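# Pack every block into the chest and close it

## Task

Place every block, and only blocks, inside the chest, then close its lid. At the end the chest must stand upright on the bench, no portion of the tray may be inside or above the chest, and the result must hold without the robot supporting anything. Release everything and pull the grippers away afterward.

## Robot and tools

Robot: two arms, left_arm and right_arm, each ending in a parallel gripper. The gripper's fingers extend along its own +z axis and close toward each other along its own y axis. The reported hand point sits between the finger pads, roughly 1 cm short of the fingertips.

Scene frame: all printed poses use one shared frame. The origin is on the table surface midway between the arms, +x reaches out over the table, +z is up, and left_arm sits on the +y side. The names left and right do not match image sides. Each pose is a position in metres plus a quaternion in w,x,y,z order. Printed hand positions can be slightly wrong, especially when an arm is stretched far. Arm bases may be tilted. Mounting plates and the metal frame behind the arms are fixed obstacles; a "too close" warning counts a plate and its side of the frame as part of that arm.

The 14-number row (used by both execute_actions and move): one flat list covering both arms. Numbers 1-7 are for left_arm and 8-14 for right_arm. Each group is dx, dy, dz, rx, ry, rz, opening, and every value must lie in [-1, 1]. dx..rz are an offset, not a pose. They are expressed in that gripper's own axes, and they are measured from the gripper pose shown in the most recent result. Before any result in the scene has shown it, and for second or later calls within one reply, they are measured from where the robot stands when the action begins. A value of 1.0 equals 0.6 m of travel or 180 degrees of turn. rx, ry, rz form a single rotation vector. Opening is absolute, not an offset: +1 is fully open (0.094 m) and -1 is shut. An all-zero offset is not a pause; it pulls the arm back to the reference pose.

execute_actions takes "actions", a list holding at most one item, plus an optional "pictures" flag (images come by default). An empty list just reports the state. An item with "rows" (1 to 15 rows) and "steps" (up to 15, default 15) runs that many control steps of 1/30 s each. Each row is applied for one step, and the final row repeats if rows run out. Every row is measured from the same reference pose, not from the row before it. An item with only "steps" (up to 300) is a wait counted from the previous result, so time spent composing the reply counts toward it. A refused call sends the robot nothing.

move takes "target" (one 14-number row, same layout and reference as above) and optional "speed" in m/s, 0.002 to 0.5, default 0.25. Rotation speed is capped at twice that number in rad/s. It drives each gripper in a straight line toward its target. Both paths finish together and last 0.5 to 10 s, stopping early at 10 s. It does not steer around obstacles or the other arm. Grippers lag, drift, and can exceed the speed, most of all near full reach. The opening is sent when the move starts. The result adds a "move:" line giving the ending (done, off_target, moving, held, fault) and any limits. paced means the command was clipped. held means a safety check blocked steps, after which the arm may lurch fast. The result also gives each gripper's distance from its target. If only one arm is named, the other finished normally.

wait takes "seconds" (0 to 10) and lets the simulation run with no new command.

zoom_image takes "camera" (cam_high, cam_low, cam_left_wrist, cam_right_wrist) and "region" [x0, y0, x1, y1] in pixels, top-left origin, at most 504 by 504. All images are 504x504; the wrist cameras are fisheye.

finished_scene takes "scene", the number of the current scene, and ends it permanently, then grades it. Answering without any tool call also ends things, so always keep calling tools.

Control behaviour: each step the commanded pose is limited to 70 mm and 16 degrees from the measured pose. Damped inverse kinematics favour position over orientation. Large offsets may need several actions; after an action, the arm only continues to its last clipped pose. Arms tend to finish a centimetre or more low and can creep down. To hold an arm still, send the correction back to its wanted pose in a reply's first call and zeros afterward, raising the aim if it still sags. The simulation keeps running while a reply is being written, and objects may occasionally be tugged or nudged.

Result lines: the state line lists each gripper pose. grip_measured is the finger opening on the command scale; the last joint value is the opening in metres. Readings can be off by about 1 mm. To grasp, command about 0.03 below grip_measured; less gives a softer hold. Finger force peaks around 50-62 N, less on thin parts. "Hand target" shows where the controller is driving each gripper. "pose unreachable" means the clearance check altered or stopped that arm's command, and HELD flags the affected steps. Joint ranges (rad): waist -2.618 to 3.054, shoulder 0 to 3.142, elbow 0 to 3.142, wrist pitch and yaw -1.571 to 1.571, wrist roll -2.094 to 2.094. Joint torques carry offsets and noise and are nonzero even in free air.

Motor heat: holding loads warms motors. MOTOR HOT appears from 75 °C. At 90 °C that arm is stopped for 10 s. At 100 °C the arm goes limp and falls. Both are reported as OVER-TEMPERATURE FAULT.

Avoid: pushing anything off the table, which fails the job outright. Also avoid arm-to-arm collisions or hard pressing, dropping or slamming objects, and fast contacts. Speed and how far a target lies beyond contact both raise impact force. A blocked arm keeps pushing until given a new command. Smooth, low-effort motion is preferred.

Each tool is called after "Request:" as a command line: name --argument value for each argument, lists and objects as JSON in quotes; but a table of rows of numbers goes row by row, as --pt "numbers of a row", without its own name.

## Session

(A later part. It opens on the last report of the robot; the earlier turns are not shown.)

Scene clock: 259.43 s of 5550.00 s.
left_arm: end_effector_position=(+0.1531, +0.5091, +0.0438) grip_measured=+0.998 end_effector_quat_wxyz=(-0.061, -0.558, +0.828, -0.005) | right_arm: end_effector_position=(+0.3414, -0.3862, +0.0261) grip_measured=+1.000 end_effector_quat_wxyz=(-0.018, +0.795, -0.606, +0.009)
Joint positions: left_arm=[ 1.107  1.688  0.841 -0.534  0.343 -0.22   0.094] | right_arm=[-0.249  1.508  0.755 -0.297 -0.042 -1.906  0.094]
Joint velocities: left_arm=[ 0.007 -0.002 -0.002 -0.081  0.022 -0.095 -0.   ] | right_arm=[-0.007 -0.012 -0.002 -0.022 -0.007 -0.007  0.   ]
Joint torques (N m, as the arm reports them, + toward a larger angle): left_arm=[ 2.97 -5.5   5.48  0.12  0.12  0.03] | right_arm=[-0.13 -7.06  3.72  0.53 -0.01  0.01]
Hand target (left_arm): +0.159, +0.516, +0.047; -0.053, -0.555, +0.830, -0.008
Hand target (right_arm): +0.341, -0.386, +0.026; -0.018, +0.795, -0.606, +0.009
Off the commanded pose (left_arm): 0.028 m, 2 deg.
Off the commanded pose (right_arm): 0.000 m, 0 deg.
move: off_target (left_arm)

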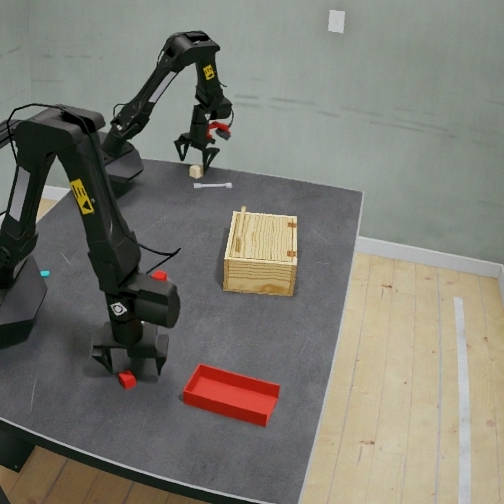

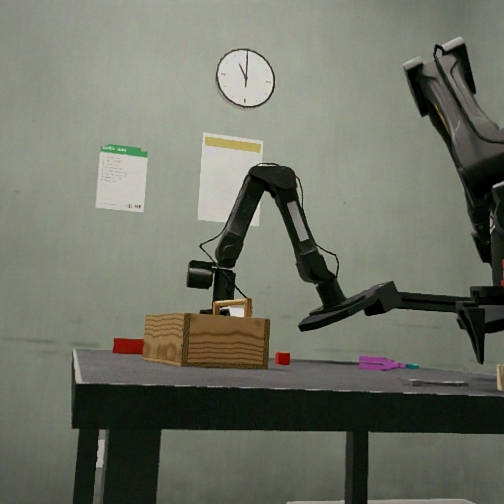

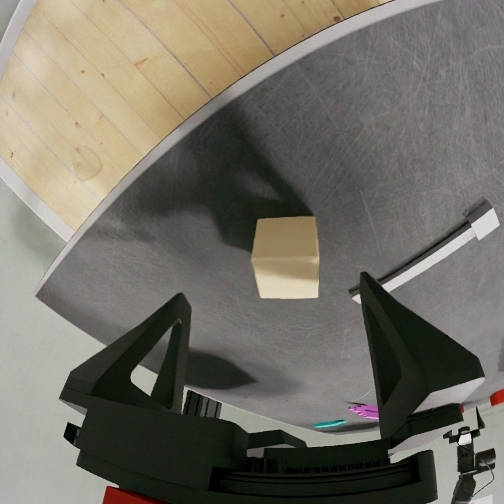

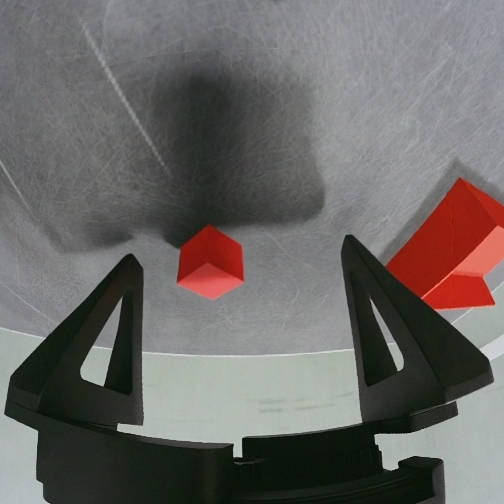

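Request:
move --target '[-0.025,-0.015,0.035,0,0,0,1, 0,0,0,0,0,0,1]' --speed 0.1

Request:
move --target '[0,0,0,0,0,0,-0.5, 0,0,0,0,0,0,1]'

Request:
move --target '[0,0,-0.12,0,0,0,-0.5, 0,0,0,0,0,0,1]'

Request:
move --target '[0.78,-0.64,0,0,0,0,-0.5, 0,0,0,0,0,0,1]' --speed 0.4

Scene clock: 267.87 s of 5550.00 s.
left_arm: end_effector_position=(+0.1563, +0.5062, +0.0218) grip_measured=+0.998 end_effector_quat_wxyz=(-0.075, -0.560, +0.825, -0.014) | right_arm: end_effector_position=(+0.3414, -0.3862, +0.0261) grip_measured=+1.000 end_effector_quat_wxyz=(-0.018, +0.795, -0.606, +0.009)
Joint positions: left_arm=[ 1.068  1.778  0.865 -0.491  0.344 -0.253  0.094] | right_arm=[-0.249  1.508  0.755 -0.297 -0.042 -1.906  0.094]
Joint velocities: left_arm=[-0.017 -0.002 -0.032  0.007  0.022  0.007  0.001] | right_arm=[ 0.002 -0.002  0.002 -0.007 -0.066 -0.022  0.   ]
Joint torques (N m, as the arm reports them, + toward a larger angle): left_arm=[ 2.51 -5.9   5.31  0.27 -0.07 -0.13] | right_arm=[-0.12 -7.07  3.73  0.53  0.    0.  ]
Hand target (left_arm): +0.165, +0.518, +0.022; -0.060, -0.558, +0.828, -0.005
Hand target (right_arm): +0.341, -0.386, +0.026; -0.018, +0.795, -0.606, +0.009
Off the commanded pose (left_arm): 0.015 m, 2 deg.
Off the commanded pose (right_arm): 0.000 m, 0 deg.
After step 90, 4.53 s passed at rest.
move: off_target (left_arm)

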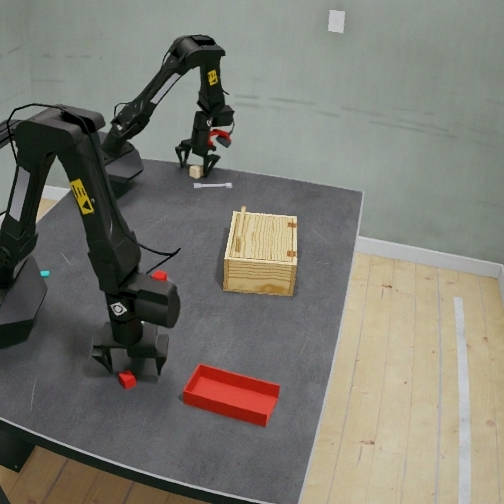

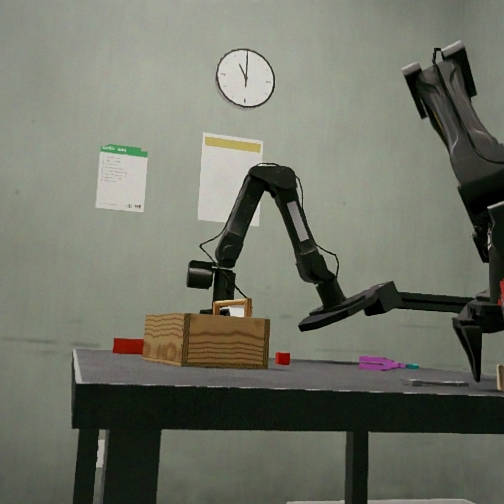

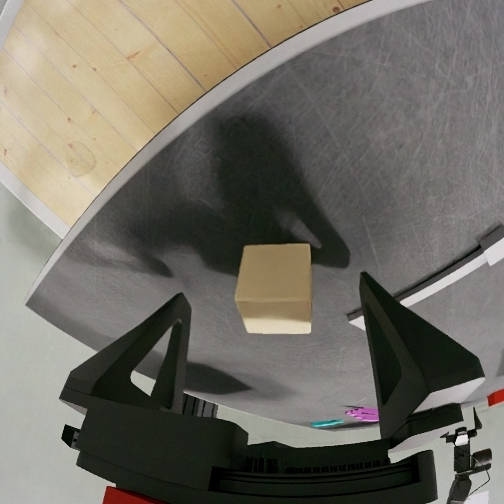

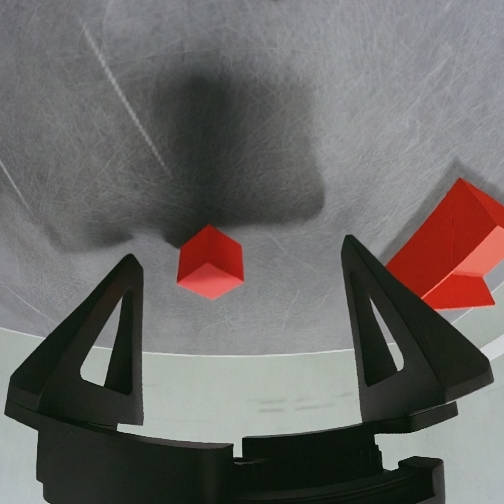

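Scene clock: 268.37 s of 5550.00 s.
left_arm: end_effector_position=(+0.1563, +0.5062, +0.0218) grip_measured=-0.349 end_effector_quat_wxyz=(-0.075, -0.560, +0.825, -0.014) | right_arm: end_effector_position=(+0.3414, -0.3862, +0.0261) grip_measured=+1.000 end_effector_quat_wxyz=(-0.018, +0.795, -0.606, +0.009)
Joint positions: left_arm=[ 1.068  1.778  0.865 -0.491  0.344 -0.253  0.031] | right_arm=[-0.249  1.508  0.755 -0.297 -0.042 -1.906  0.094]
Joint velocities: left_arm=[ 0.002  0.012  0.012 -0.051 -0.007  0.037 -0.   ] | right_arm=[-0.012 -0.007 -0.007 -0.022 -0.022 -0.066  0.   ]
Joint torques (N m, as the arm reports them, + toward a larger angle): left_arm=[ 2.52 -6.4   3.35  0.1  -0.02 -0.04] | right_arm=[-0.11 -7.06  3.73  0.53 -0.01  0.01]
Hand target (left_arm): +0.156, +0.506, +0.022; -0.075, -0.560, +0.825, -0.014
Hand target (right_arm): +0.341, -0.386, +0.026; -0.018, +0.795, -0.606, +0.009
Off the commanded pose (left_arm): 0.000 m, 0 deg.
Off the commanded pose (right_arm): 0.000 m, 0 deg.
move: done

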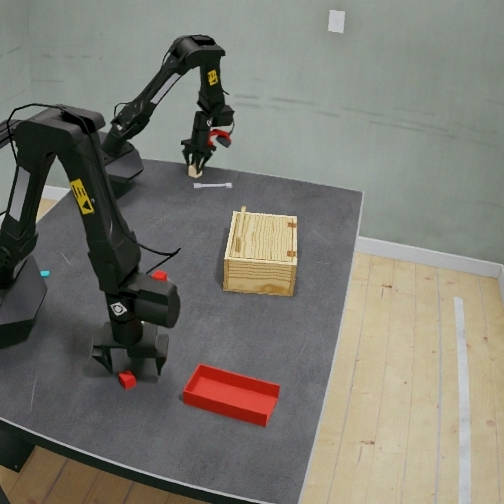

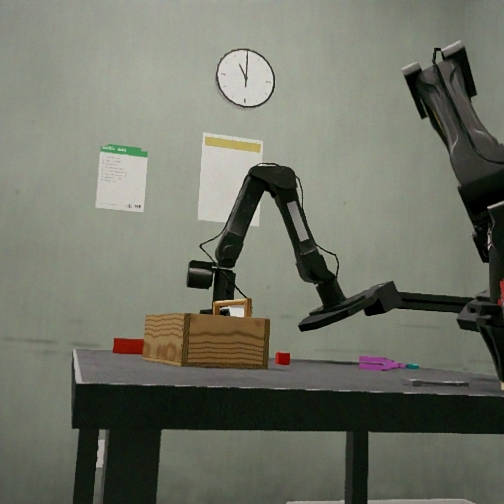

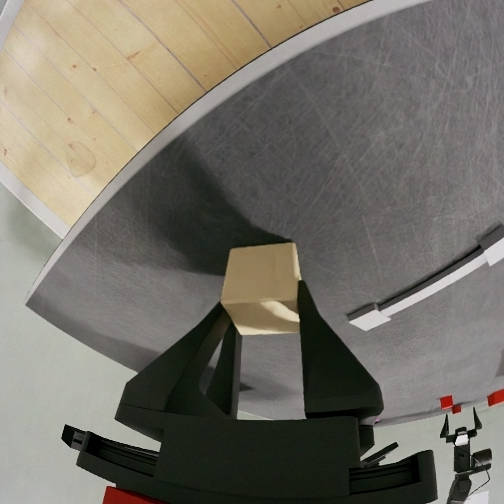

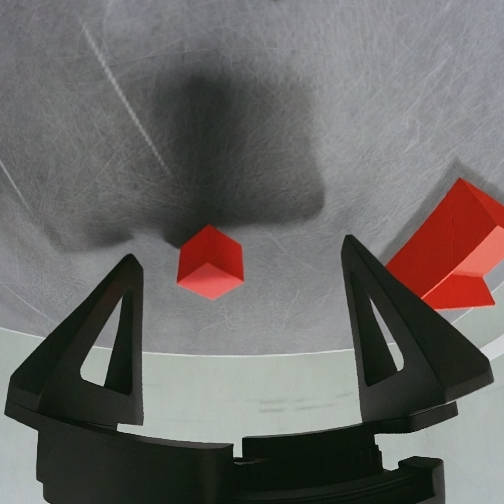

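Scene clock: 269.47 s of 5550.00 s.
left_arm: end_effector_position=(+0.1575, +0.5060, +0.0850) grip_measured=-0.349 end_effector_quat_wxyz=(-0.089, -0.561, +0.823, -0.015) | right_arm: end_effector_position=(+0.3414, -0.3862, +0.0261) grip_measured=+1.000 end_effector_quat_wxyz=(-0.018, +0.795, -0.606, +0.009)
Joint positions: left_arm=[ 1.143  1.618  0.951 -0.792  0.346 -0.169  0.031] | right_arm=[-0.249  1.508  0.755 -0.297 -0.042 -1.906  0.094]
Joint velocities: left_arm=[-0.002 -0.007  0.002  0.007 -0.022 -0.037 -0.   ] | right_arm=[ 0.002 -0.022 -0.017 -0.037  0.022  0.007  0.   ]
Joint torques (N m, as the arm reports them, + toward a larger angle): left_arm=[ 3.53 -6.6   5.81  0.    0.08  0.08] | right_arm=[-0.12 -7.07  3.73  0.53 -0.01  0.  ]
Hand target (left_arm): +0.164, +0.513, +0.092; -0.075, -0.560, +0.825, -0.014
Hand target (right_arm): +0.341, -0.386, +0.026; -0.018, +0.795, -0.606, +0.009
Off the commanded pose (left_arm): 0.013 m, 2 deg.
Off the commanded pose (right_arm): 0.000 m, 0 deg.
move: off_target (left_arm)

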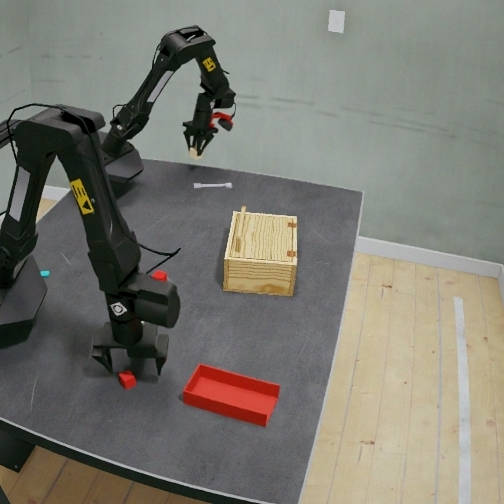

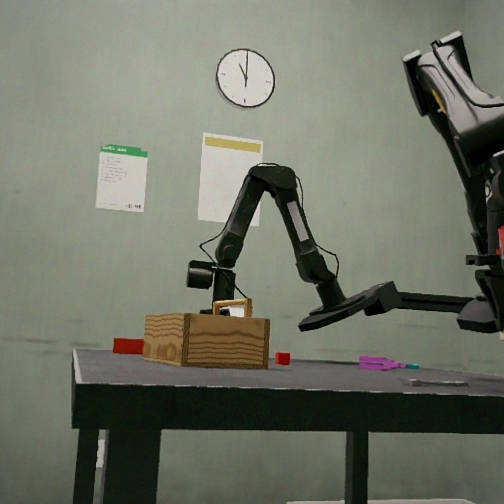

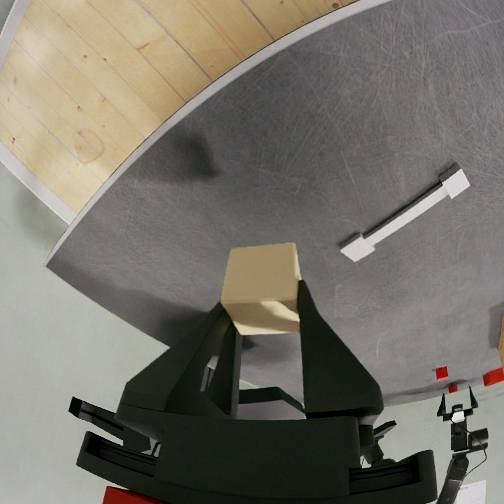

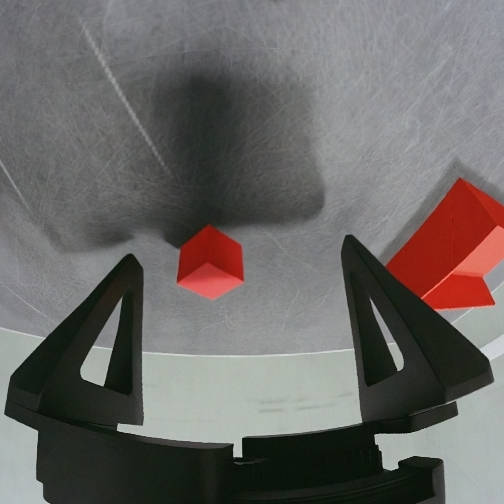

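Scene clock: 272.07 s of 5550.00 s.
left_arm: end_effector_position=(+0.3483, -0.0578, +0.1214) grip_measured=-0.349 end_effector_quat_wxyz=(-0.092, -0.554, +0.827, -0.006) | right_arm: end_effector_position=(+0.3414, -0.3862, +0.0261) grip_measured=+1.000 end_effector_quat_wxyz=(-0.018, +0.795, -0.606, +0.009)
Joint positions: left_arm=[-0.723  2.254  2.23  -1.263 -0.199 -1.976  0.031] | right_arm=[-0.249  1.508  0.755 -0.297 -0.042 -1.906  0.094]
Joint velocities: left_arm=[-0.002  0.002 -0.012  0.037 -0.022  0.022 -0.001] | right_arm=[-0.032 -0.007  0.012 -0.022 -0.007  0.007  0.   ]
Joint torques (N m, as the arm reports them, + toward a larger angle): left_arm=[ -4.88 -10.72   7.84   0.19  -0.08  -0.1 ] | right_arm=[-0.12 -7.06  3.73  0.53 -0.01  0.  ]
Hand target (left_arm): +0.353, -0.058, +0.128; -0.083, -0.557, +0.826, -0.008
Hand target (right_arm): +0.341, -0.386, +0.026; -0.018, +0.795, -0.606, +0.009
Off the commanded pose (left_arm): 0.015 m, 1 deg.
Off the commanded pose (right_arm): 0.000 m, 0 deg.
move: off_target (left_arm)

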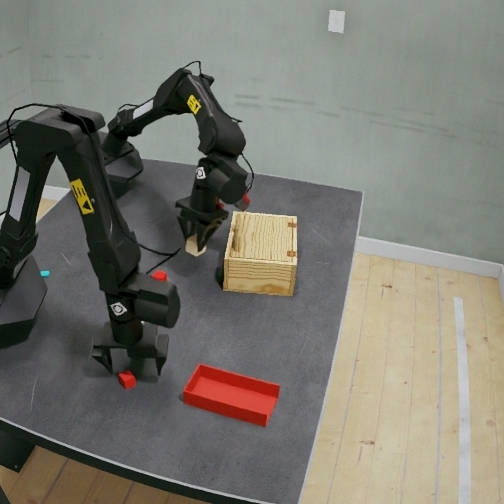

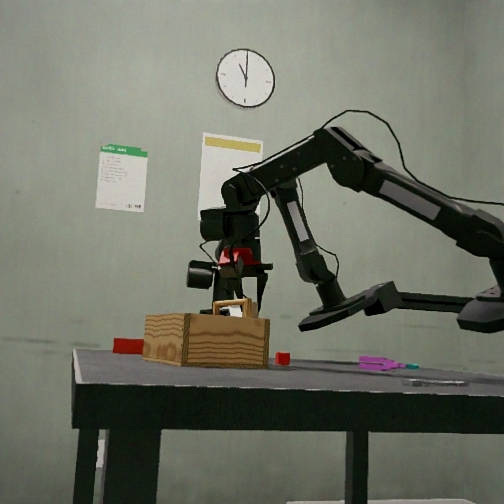

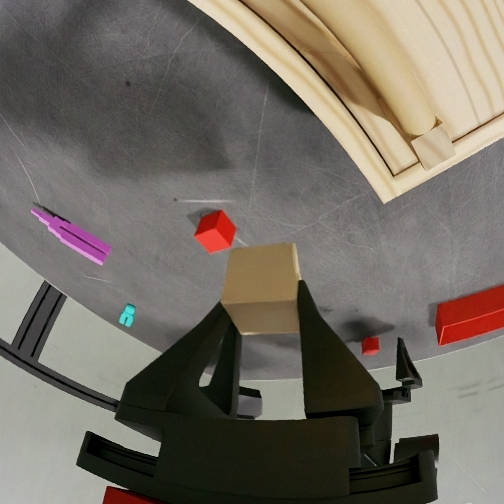

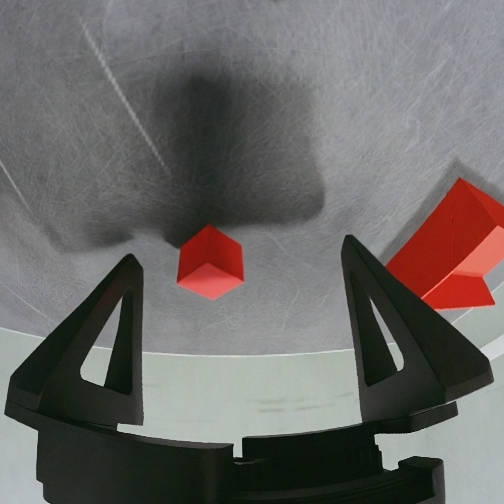

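Request:
move --target '[0,0,0.16,0,0,0,-0.5, 0,0,0,0,0,0,1]' --speed 0.12

Request:
move --target '[0,0,0,0,0,0,1, 0,0,0,0,0,0,1]'

Request:
move --target '[0,0,-0.2,0,0,0,-1, 0,0,0,0,0,0,1]'

Scene clock: 280.23 s of 5550.00 s.
left_arm: end_effector_position=(+0.3457, -0.0596, +0.0653) grip_measured=-0.349 end_effector_quat_wxyz=(-0.060, -0.567, +0.822, -0.002) | right_arm: end_effector_position=(+0.3414, -0.3862, +0.0261) grip_measured=+1.000 end_effector_quat_wxyz=(-0.018, +0.795, -0.606, +0.009)
Joint positions: left_arm=[-0.708  2.298  2.088 -1.067 -0.258 -1.986  0.031] | right_arm=[-0.249  1.508  0.755 -0.297 -0.042 -1.906  0.094]
Joint velocities: left_arm=[ 0.002  0.007 -0.002  0.007  0.007 -0.037 -0.001] | right_arm=[ 0.012  0.007 -0.012 -0.066  0.007 -0.081  0.   ]
Joint torques (N m, as the arm reports them, + toward a larger angle): left_arm=[-2.68 -7.52  2.79  1.17  0.76  0.5 ] | right_arm=[-0.12 -7.07  3.73  0.53 -0.01  0.  ]
Hand target (left_arm): +0.333, -0.067, +0.030; -0.091, -0.555, +0.827, -0.003
Hand target (right_arm): +0.341, -0.386, +0.026; -0.018, +0.795, -0.606, +0.009
Off the commanded pose (left_arm): 0.041 m, 4 deg.
Off the commanded pose (right_arm): 0.000 m, 0 deg.
After step 90, 4.00 s passed at rest.
move: off_target (left_arm)

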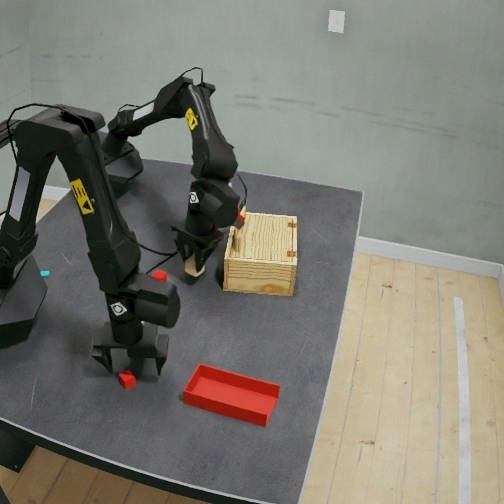

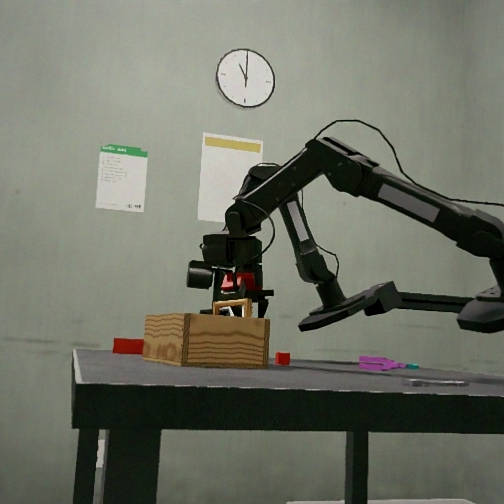

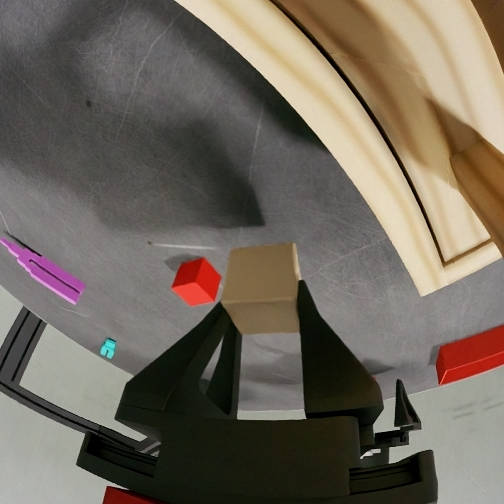

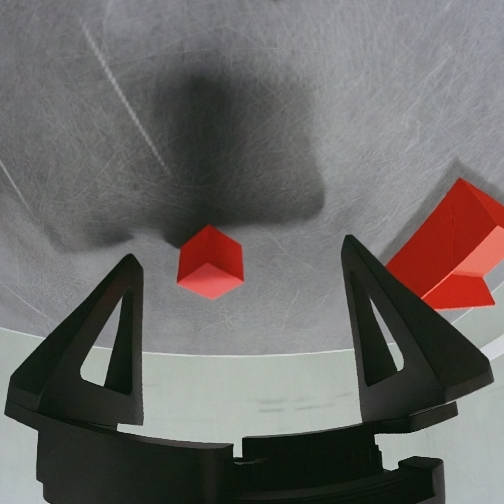

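Scene clock: 280.73 s of 5550.00 s.
left_arm: end_effector_position=(+0.3459, -0.0593, +0.0667) grip_measured=+0.998 end_effector_quat_wxyz=(-0.058, -0.568, +0.821, -0.002) | right_arm: end_effector_position=(+0.3414, -0.3862, +0.0261) grip_measured=+1.000 end_effector_quat_wxyz=(-0.018, +0.795, -0.606, +0.009)
Joint positions: left_arm=[-0.71   2.295  2.088 -1.069 -0.264 -1.99   0.094] | right_arm=[-0.249  1.508  0.755 -0.297 -0.042 -1.906  0.094]
Joint velocities: left_arm=[ 0.017  0.007 -0.007 -0.007 -0.022 -0.051  0.   ] | right_arm=[-0.002 -0.027  0.017  0.007 -0.022 -0.022  0.   ]
Joint torques (N m, as the arm reports them, + toward a larger angle): left_arm=[ -4.22 -10.88   5.46   0.39   0.15  -0.01] | right_arm=[-0.12 -7.07  3.73  0.53  0.    0.01]
Hand target (left_arm): +0.346, -0.060, +0.065; -0.060, -0.567, +0.821, -0.002
Hand target (right_arm): +0.341, -0.386, +0.026; -0.018, +0.795, -0.606, +0.009
Off the commanded pose (left_arm): 0.002 m, 0 deg.
Off the commanded pose (right_arm): 0.000 m, 0 deg.
move: done

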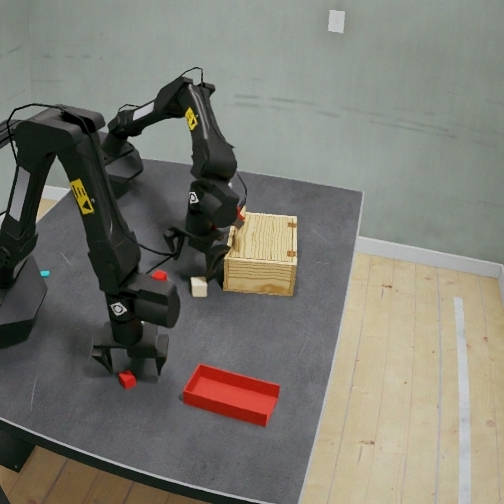

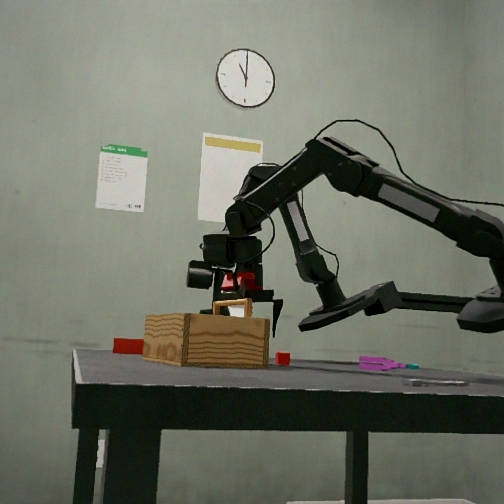

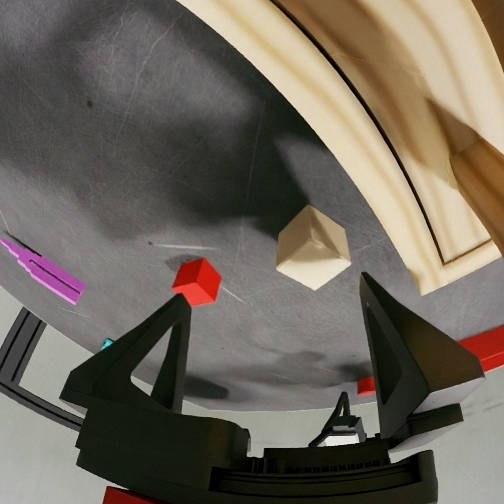

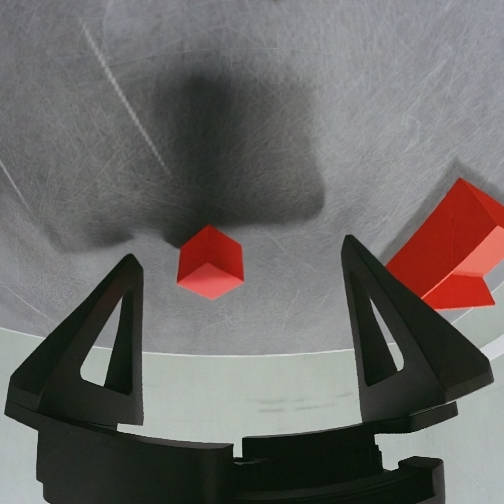

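Scene clock: 282.10 s of 5550.00 s.
left_arm: end_effector_position=(+0.3540, -0.0495, +0.1757) grip_measured=-0.997 end_effector_quat_wxyz=(-0.065, -0.566, +0.822, +0.004) | right_arm: end_effector_position=(+0.3414, -0.3862, +0.0261) grip_measured=+1.000 end_effector_quat_wxyz=(-0.018, +0.795, -0.606, +0.009)
Joint positions: left_arm=[-0.77   2.27   2.465 -1.503 -0.268 -2.051  0.   ] | right_arm=[-0.249  1.508  0.755 -0.297 -0.042 -1.906  0.094]
Joint velocities: left_arm=[ 0.012  0.002 -0.007 -0.037 -0.007 -0.007  0.   ] | right_arm=[ 0.017 -0.017  0.017  0.095 -0.022 -0.037  0.   ]
Joint torques (N m, as the arm reports them, + toward a larger angle): left_arm=[ -5.01 -10.91   7.9    0.11  -0.09  -0.13] | right_arm=[-0.11 -7.07  3.72  0.53 -0.01  0.01]
Hand target (left_arm): +0.357, -0.050, +0.186; -0.057, -0.568, +0.821, -0.003
Hand target (right_arm): +0.341, -0.386, +0.026; -0.018, +0.795, -0.606, +0.009
Off the commanded pose (left_arm): 0.011 m, 1 deg.
Off the commanded pose (right_arm): 0.000 m, 0 deg.
move: off_target (left_arm)

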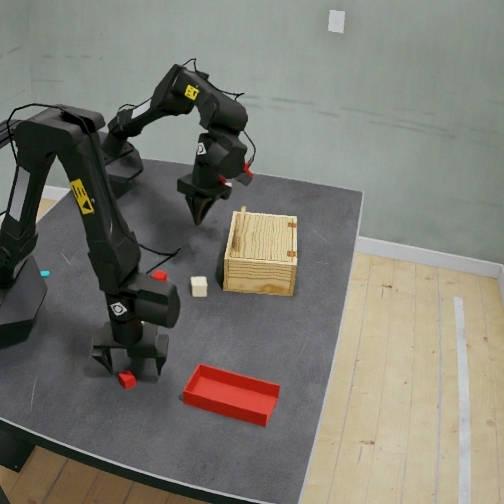

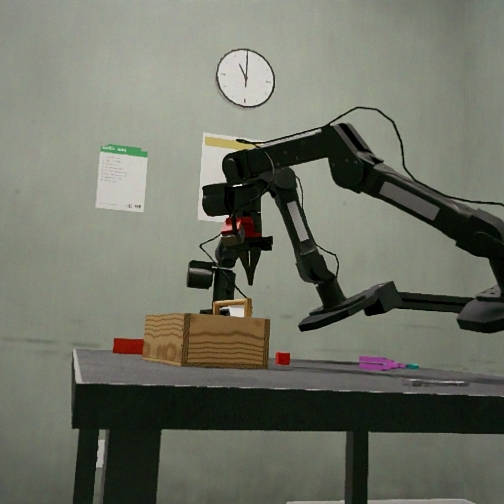

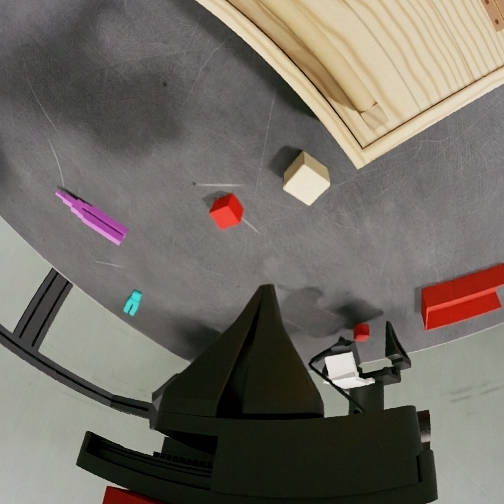

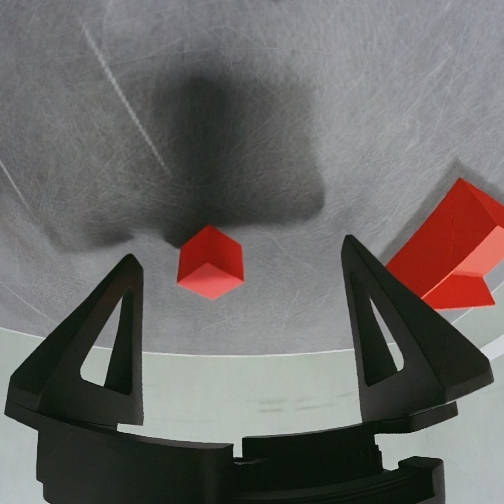

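Request:
move --target '[-0.255,0.145,0.103,0.306,-0.475,0.301,-1, 0,0,0,0,0,0,1]'

Scene clock: 293.27 s of 5550.00 s.
left_arm: end_effector_position=(+0.3178, +0.1160, +0.1003) grip_measured=-0.997 end_effector_quat_wxyz=(+0.513, -0.034, +0.857, +0.036) | right_arm: end_effector_position=(+0.3414, -0.3862, +0.0261) grip_measured=+1.000 end_effector_quat_wxyz=(-0.018, +0.795, -0.606, +0.009)
Joint positions: left_arm=[-0.756  1.971  0.407  1.554 -0.987  0.007  0.   ] | right_arm=[-0.249  1.508  0.755 -0.297 -0.042 -1.906  0.094]
Joint velocities: left_arm=[ 0.002 -0.027 -0.007  0.051  0.081 -0.081 -0.001] | right_arm=[-0.022 -0.012 -0.002 -0.037 -0.051 -0.022  0.   ]
Joint torques (N m, as the arm reports them, + toward a larger angle): left_arm=[-2.11 -7.28 -0.05  1.73  0.05  0.01] | right_arm=[-0.12 -7.06  3.73  0.53 -0.01  0.01]
Hand target (left_arm): +0.317, +0.119, +0.104; +0.515, -0.029, +0.856, +0.031
Hand target (right_arm): +0.341, -0.386, +0.026; -0.018, +0.795, -0.606, +0.009
Off the commanded pose (left_arm): 0.007 m, 29 deg; orientation clipped at the last step of the last action.
Off the commanded pose (right_arm): 0.000 m, 0 deg.
joint sent to its limit (left arm) — the command would take joint 4 (wrist pitch) past its upper limit, so that joint was sent only as far as its limit.
After step 90, 3.10 s passed at rest.
move: off_target (left_arm); limits=paced

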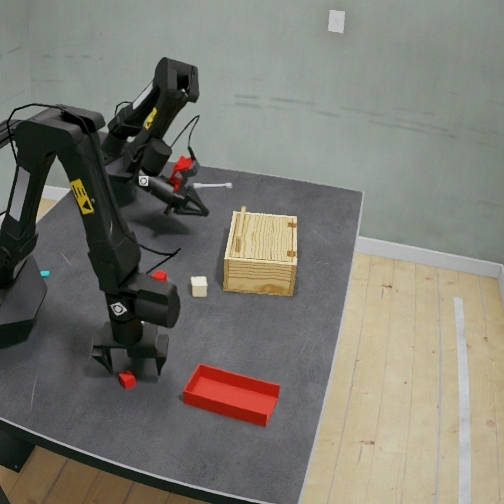

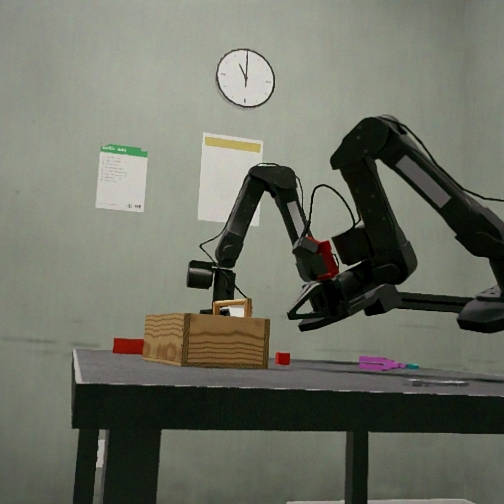

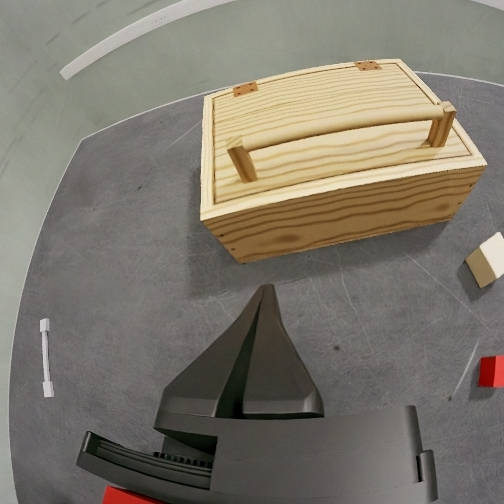

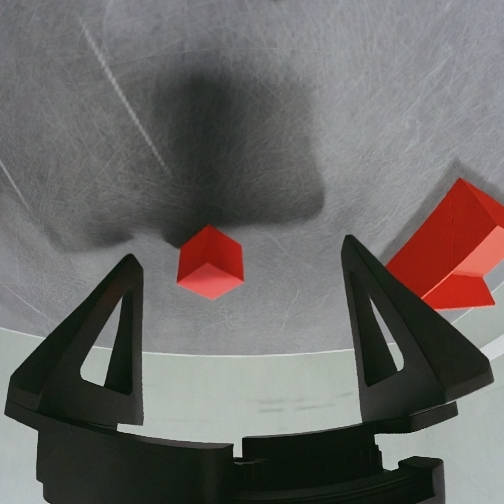

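Similar to before. Advance x +0.11, y −0.02, z +0.006.

Request:
move --target '[-0.1,-0.03,0.155,0,0,0,-1, 0,0,0,0,0,0,1]' --speed 0.08

Scene clock: 297.37 s of 5550.00 s.
left_arm: end_effector_position=(+0.4162, +0.1154, +0.0983) grip_measured=-0.997 end_effector_quat_wxyz=(+0.504, -0.031, +0.862, +0.050) | right_arm: end_effector_position=(+0.3414, -0.3862, +0.0261) grip_measured=+1.000 end_effector_quat_wxyz=(-0.018, +0.795, -0.606, +0.009)
Joint positions: left_arm=[-0.553  1.887  0.712  1.139 -0.806  0.01   0.   ] | right_arm=[-0.249  1.508  0.755 -0.297 -0.042 -1.906  0.094]
Joint velocities: left_arm=[ 0.012  0.002  0.002 -0.066  0.007  0.022 -0.   ] | right_arm=[ 0.007  0.002 -0.007  0.066 -0.022 -0.037  0.   ]
Joint torques (N m, as the arm reports them, + toward a larger angle): left_arm=[-2.29 -8.77  5.36  1.43  0.22 -0.04] | right_arm=[-0.12 -7.07  3.73  0.53 -0.01  0.01]
Hand target (left_arm): +0.428, +0.109, +0.109; +0.513, -0.035, +0.857, +0.036
Hand target (right_arm): +0.341, -0.386, +0.026; -0.018, +0.795, -0.606, +0.009
Off the commanded pose (left_arm): 0.018 m, 2 deg.
Off the commanded pose (right_arm): 0.000 m, 0 deg.
move: off_target (left_arm)

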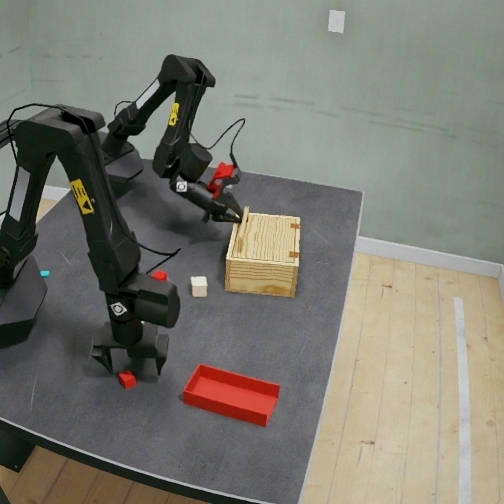

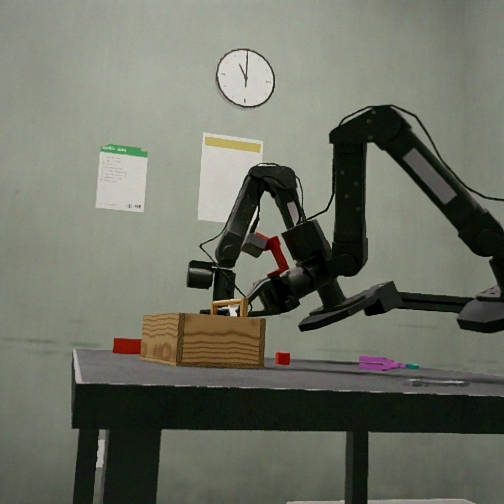

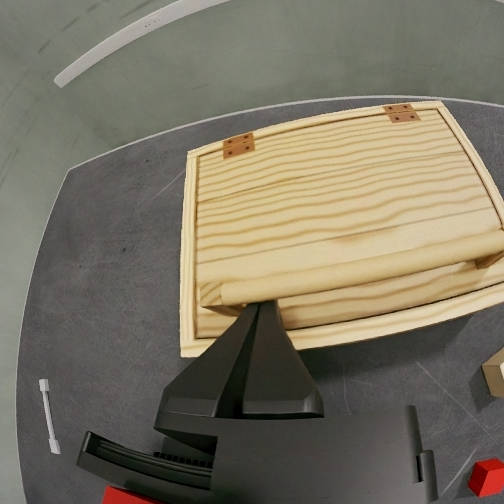

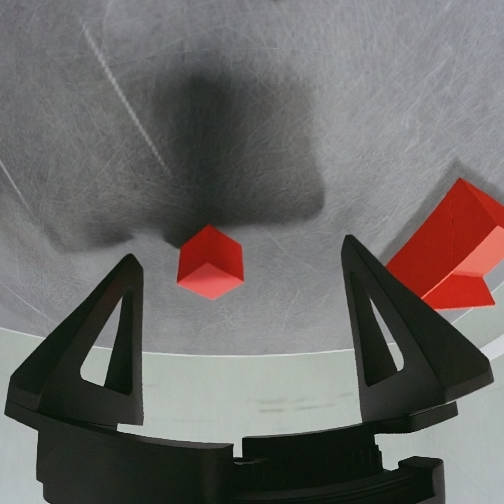

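Request:
move --target '[-0.15,0,-0.01,0,0,0,-1, 0.015,0.03,0.012,0,0,0.22,1]' --speed 0.07

Request:
move --target '[-0.16,0,0.08,0,0,0,-1, 0,0,0,0,0,0,-0.7]' --speed 0.07

Scene clock: 307.07 s of 5550.00 s.
left_arm: end_effector_position=(+0.4418, +0.1217, +0.1558) grip_measured=-0.998 end_effector_quat_wxyz=(+0.483, -0.013, +0.873, +0.063) | right_arm: end_effector_position=(+0.3309, -0.3989, +0.0203) grip_measured=+1.000 end_effector_quat_wxyz=(+0.018, -0.553, +0.833, -0.008)
Joint positions: left_arm=[-0.553  1.638  0.809  0.729 -0.81   0.01   0.   ] | right_arm=[-0.293  1.508  0.709 -0.25  -0.052 -1.278  0.094]
Joint velocities: left_arm=[ 0.012  0.007 -0.017 -0.022 -0.051 -0.022  0.   ] | right_arm=[-0.012 -0.002 -0.007 -0.007  0.022  0.066  0.   ]
Joint torques (N m, as the arm reports them, + toward a larger angle): left_arm=[-3.   -8.73  7.36  1.7  -0.09 -0.05] | right_arm=[-1.19 -6.63  2.28  0.68 -0.21  0.13]
Hand target (left_arm): +0.453, +0.117, +0.179; +0.504, -0.031, +0.862, +0.050
Hand target (right_arm): +0.327, -0.400, +0.018; +0.020, -0.543, +0.840, -0.002
Off the commanded pose (left_arm): 0.028 m, 4 deg.
Off the commanded pose (right_arm): 0.005 m, 2 deg.
After step 90, 1.47 s passed at rest.
move: off_target (left_arm)

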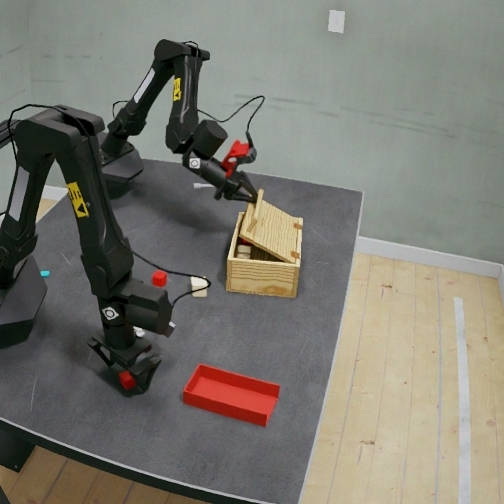

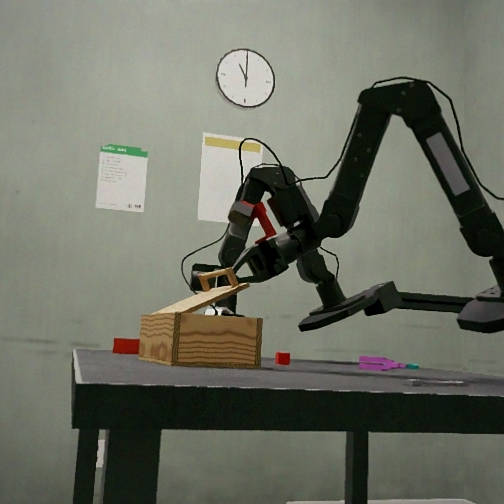

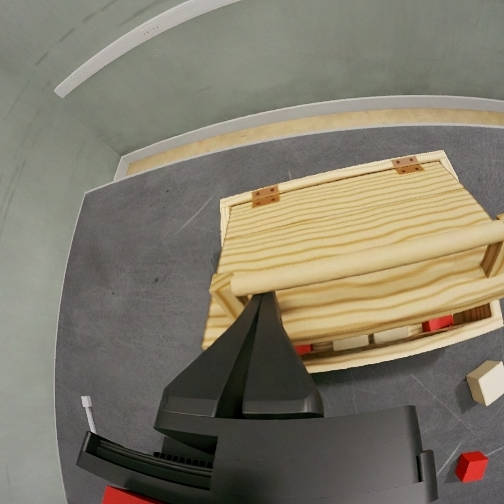

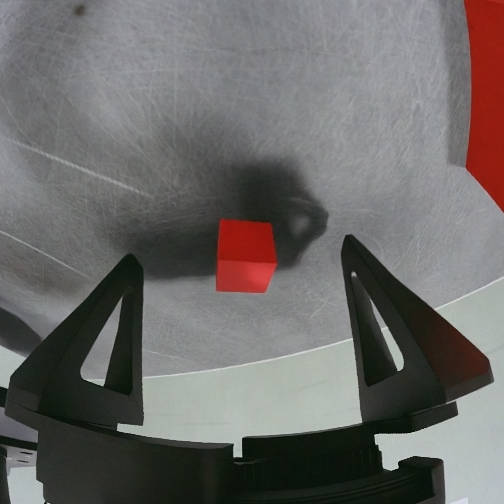

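Scene clock: 308.93 s of 5550.00 s.
left_arm: end_effector_position=(+0.5269, +0.1287, +0.2099) grip_measured=-0.998 end_effector_quat_wxyz=(+0.483, -0.019, +0.873, +0.067) | right_arm: end_effector_position=(+0.3309, -0.3989, +0.0203) grip_measured=-0.537 end_effector_quat_wxyz=(+0.018, -0.553, +0.833, -0.008)
Joint positions: left_arm=[-0.46   1.648  1.196  0.362 -0.73   0.018  0.   ] | right_arm=[-0.293  1.508  0.709 -0.25  -0.052 -1.277  0.022]
Joint velocities: left_arm=[ 0.007  0.002 -0.002  0.037 -0.007 -0.037  0.001] | right_arm=[ 0.012 -0.017 -0.007  0.022  0.022  0.007 -0.   ]
Joint torques (N m, as the arm reports them, + toward a larger angle): left_arm=[-1.91 -8.22  8.23  1.47  0.09  0.03] | right_arm=[-0.23 -6.84  3.52  0.54  0.    0.01]
Hand target (left_arm): +0.533, +0.125, +0.212; +0.483, -0.014, +0.873, +0.062
Hand target (right_arm): +0.331, -0.399, +0.020; +0.018, -0.553, +0.833, -0.008
Off the commanded pose (left_arm): 0.008 m, 1 deg.
Off the commanded pose (right_arm): 0.000 m, 0 deg.
move: done

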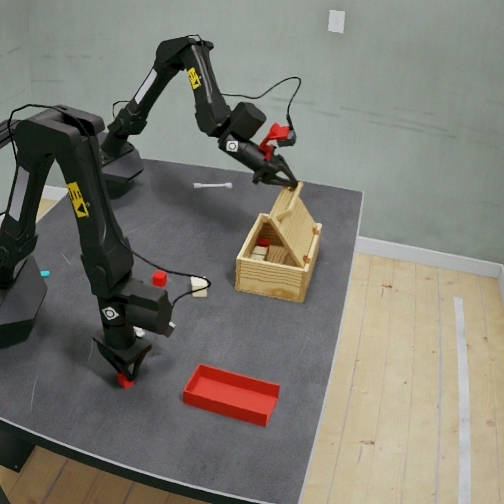

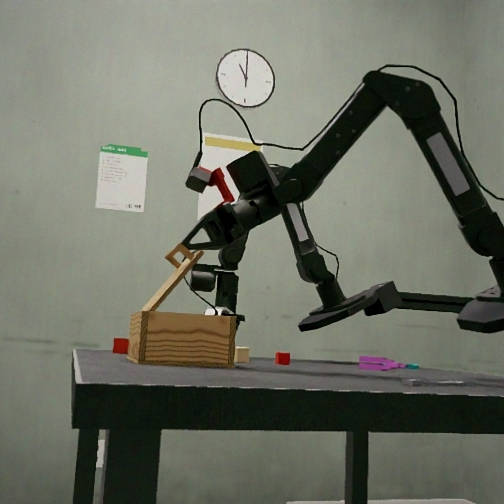

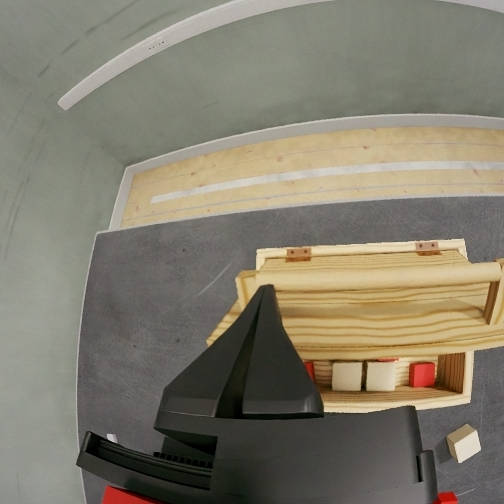

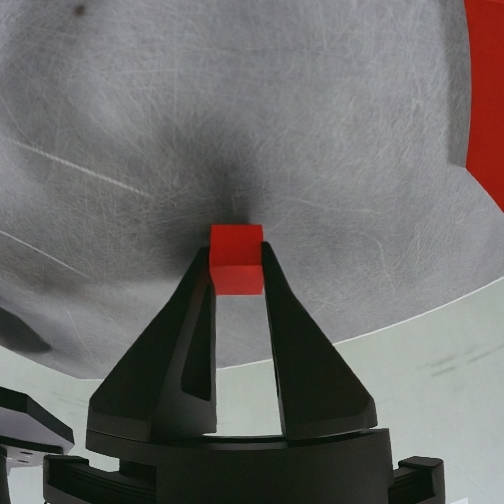

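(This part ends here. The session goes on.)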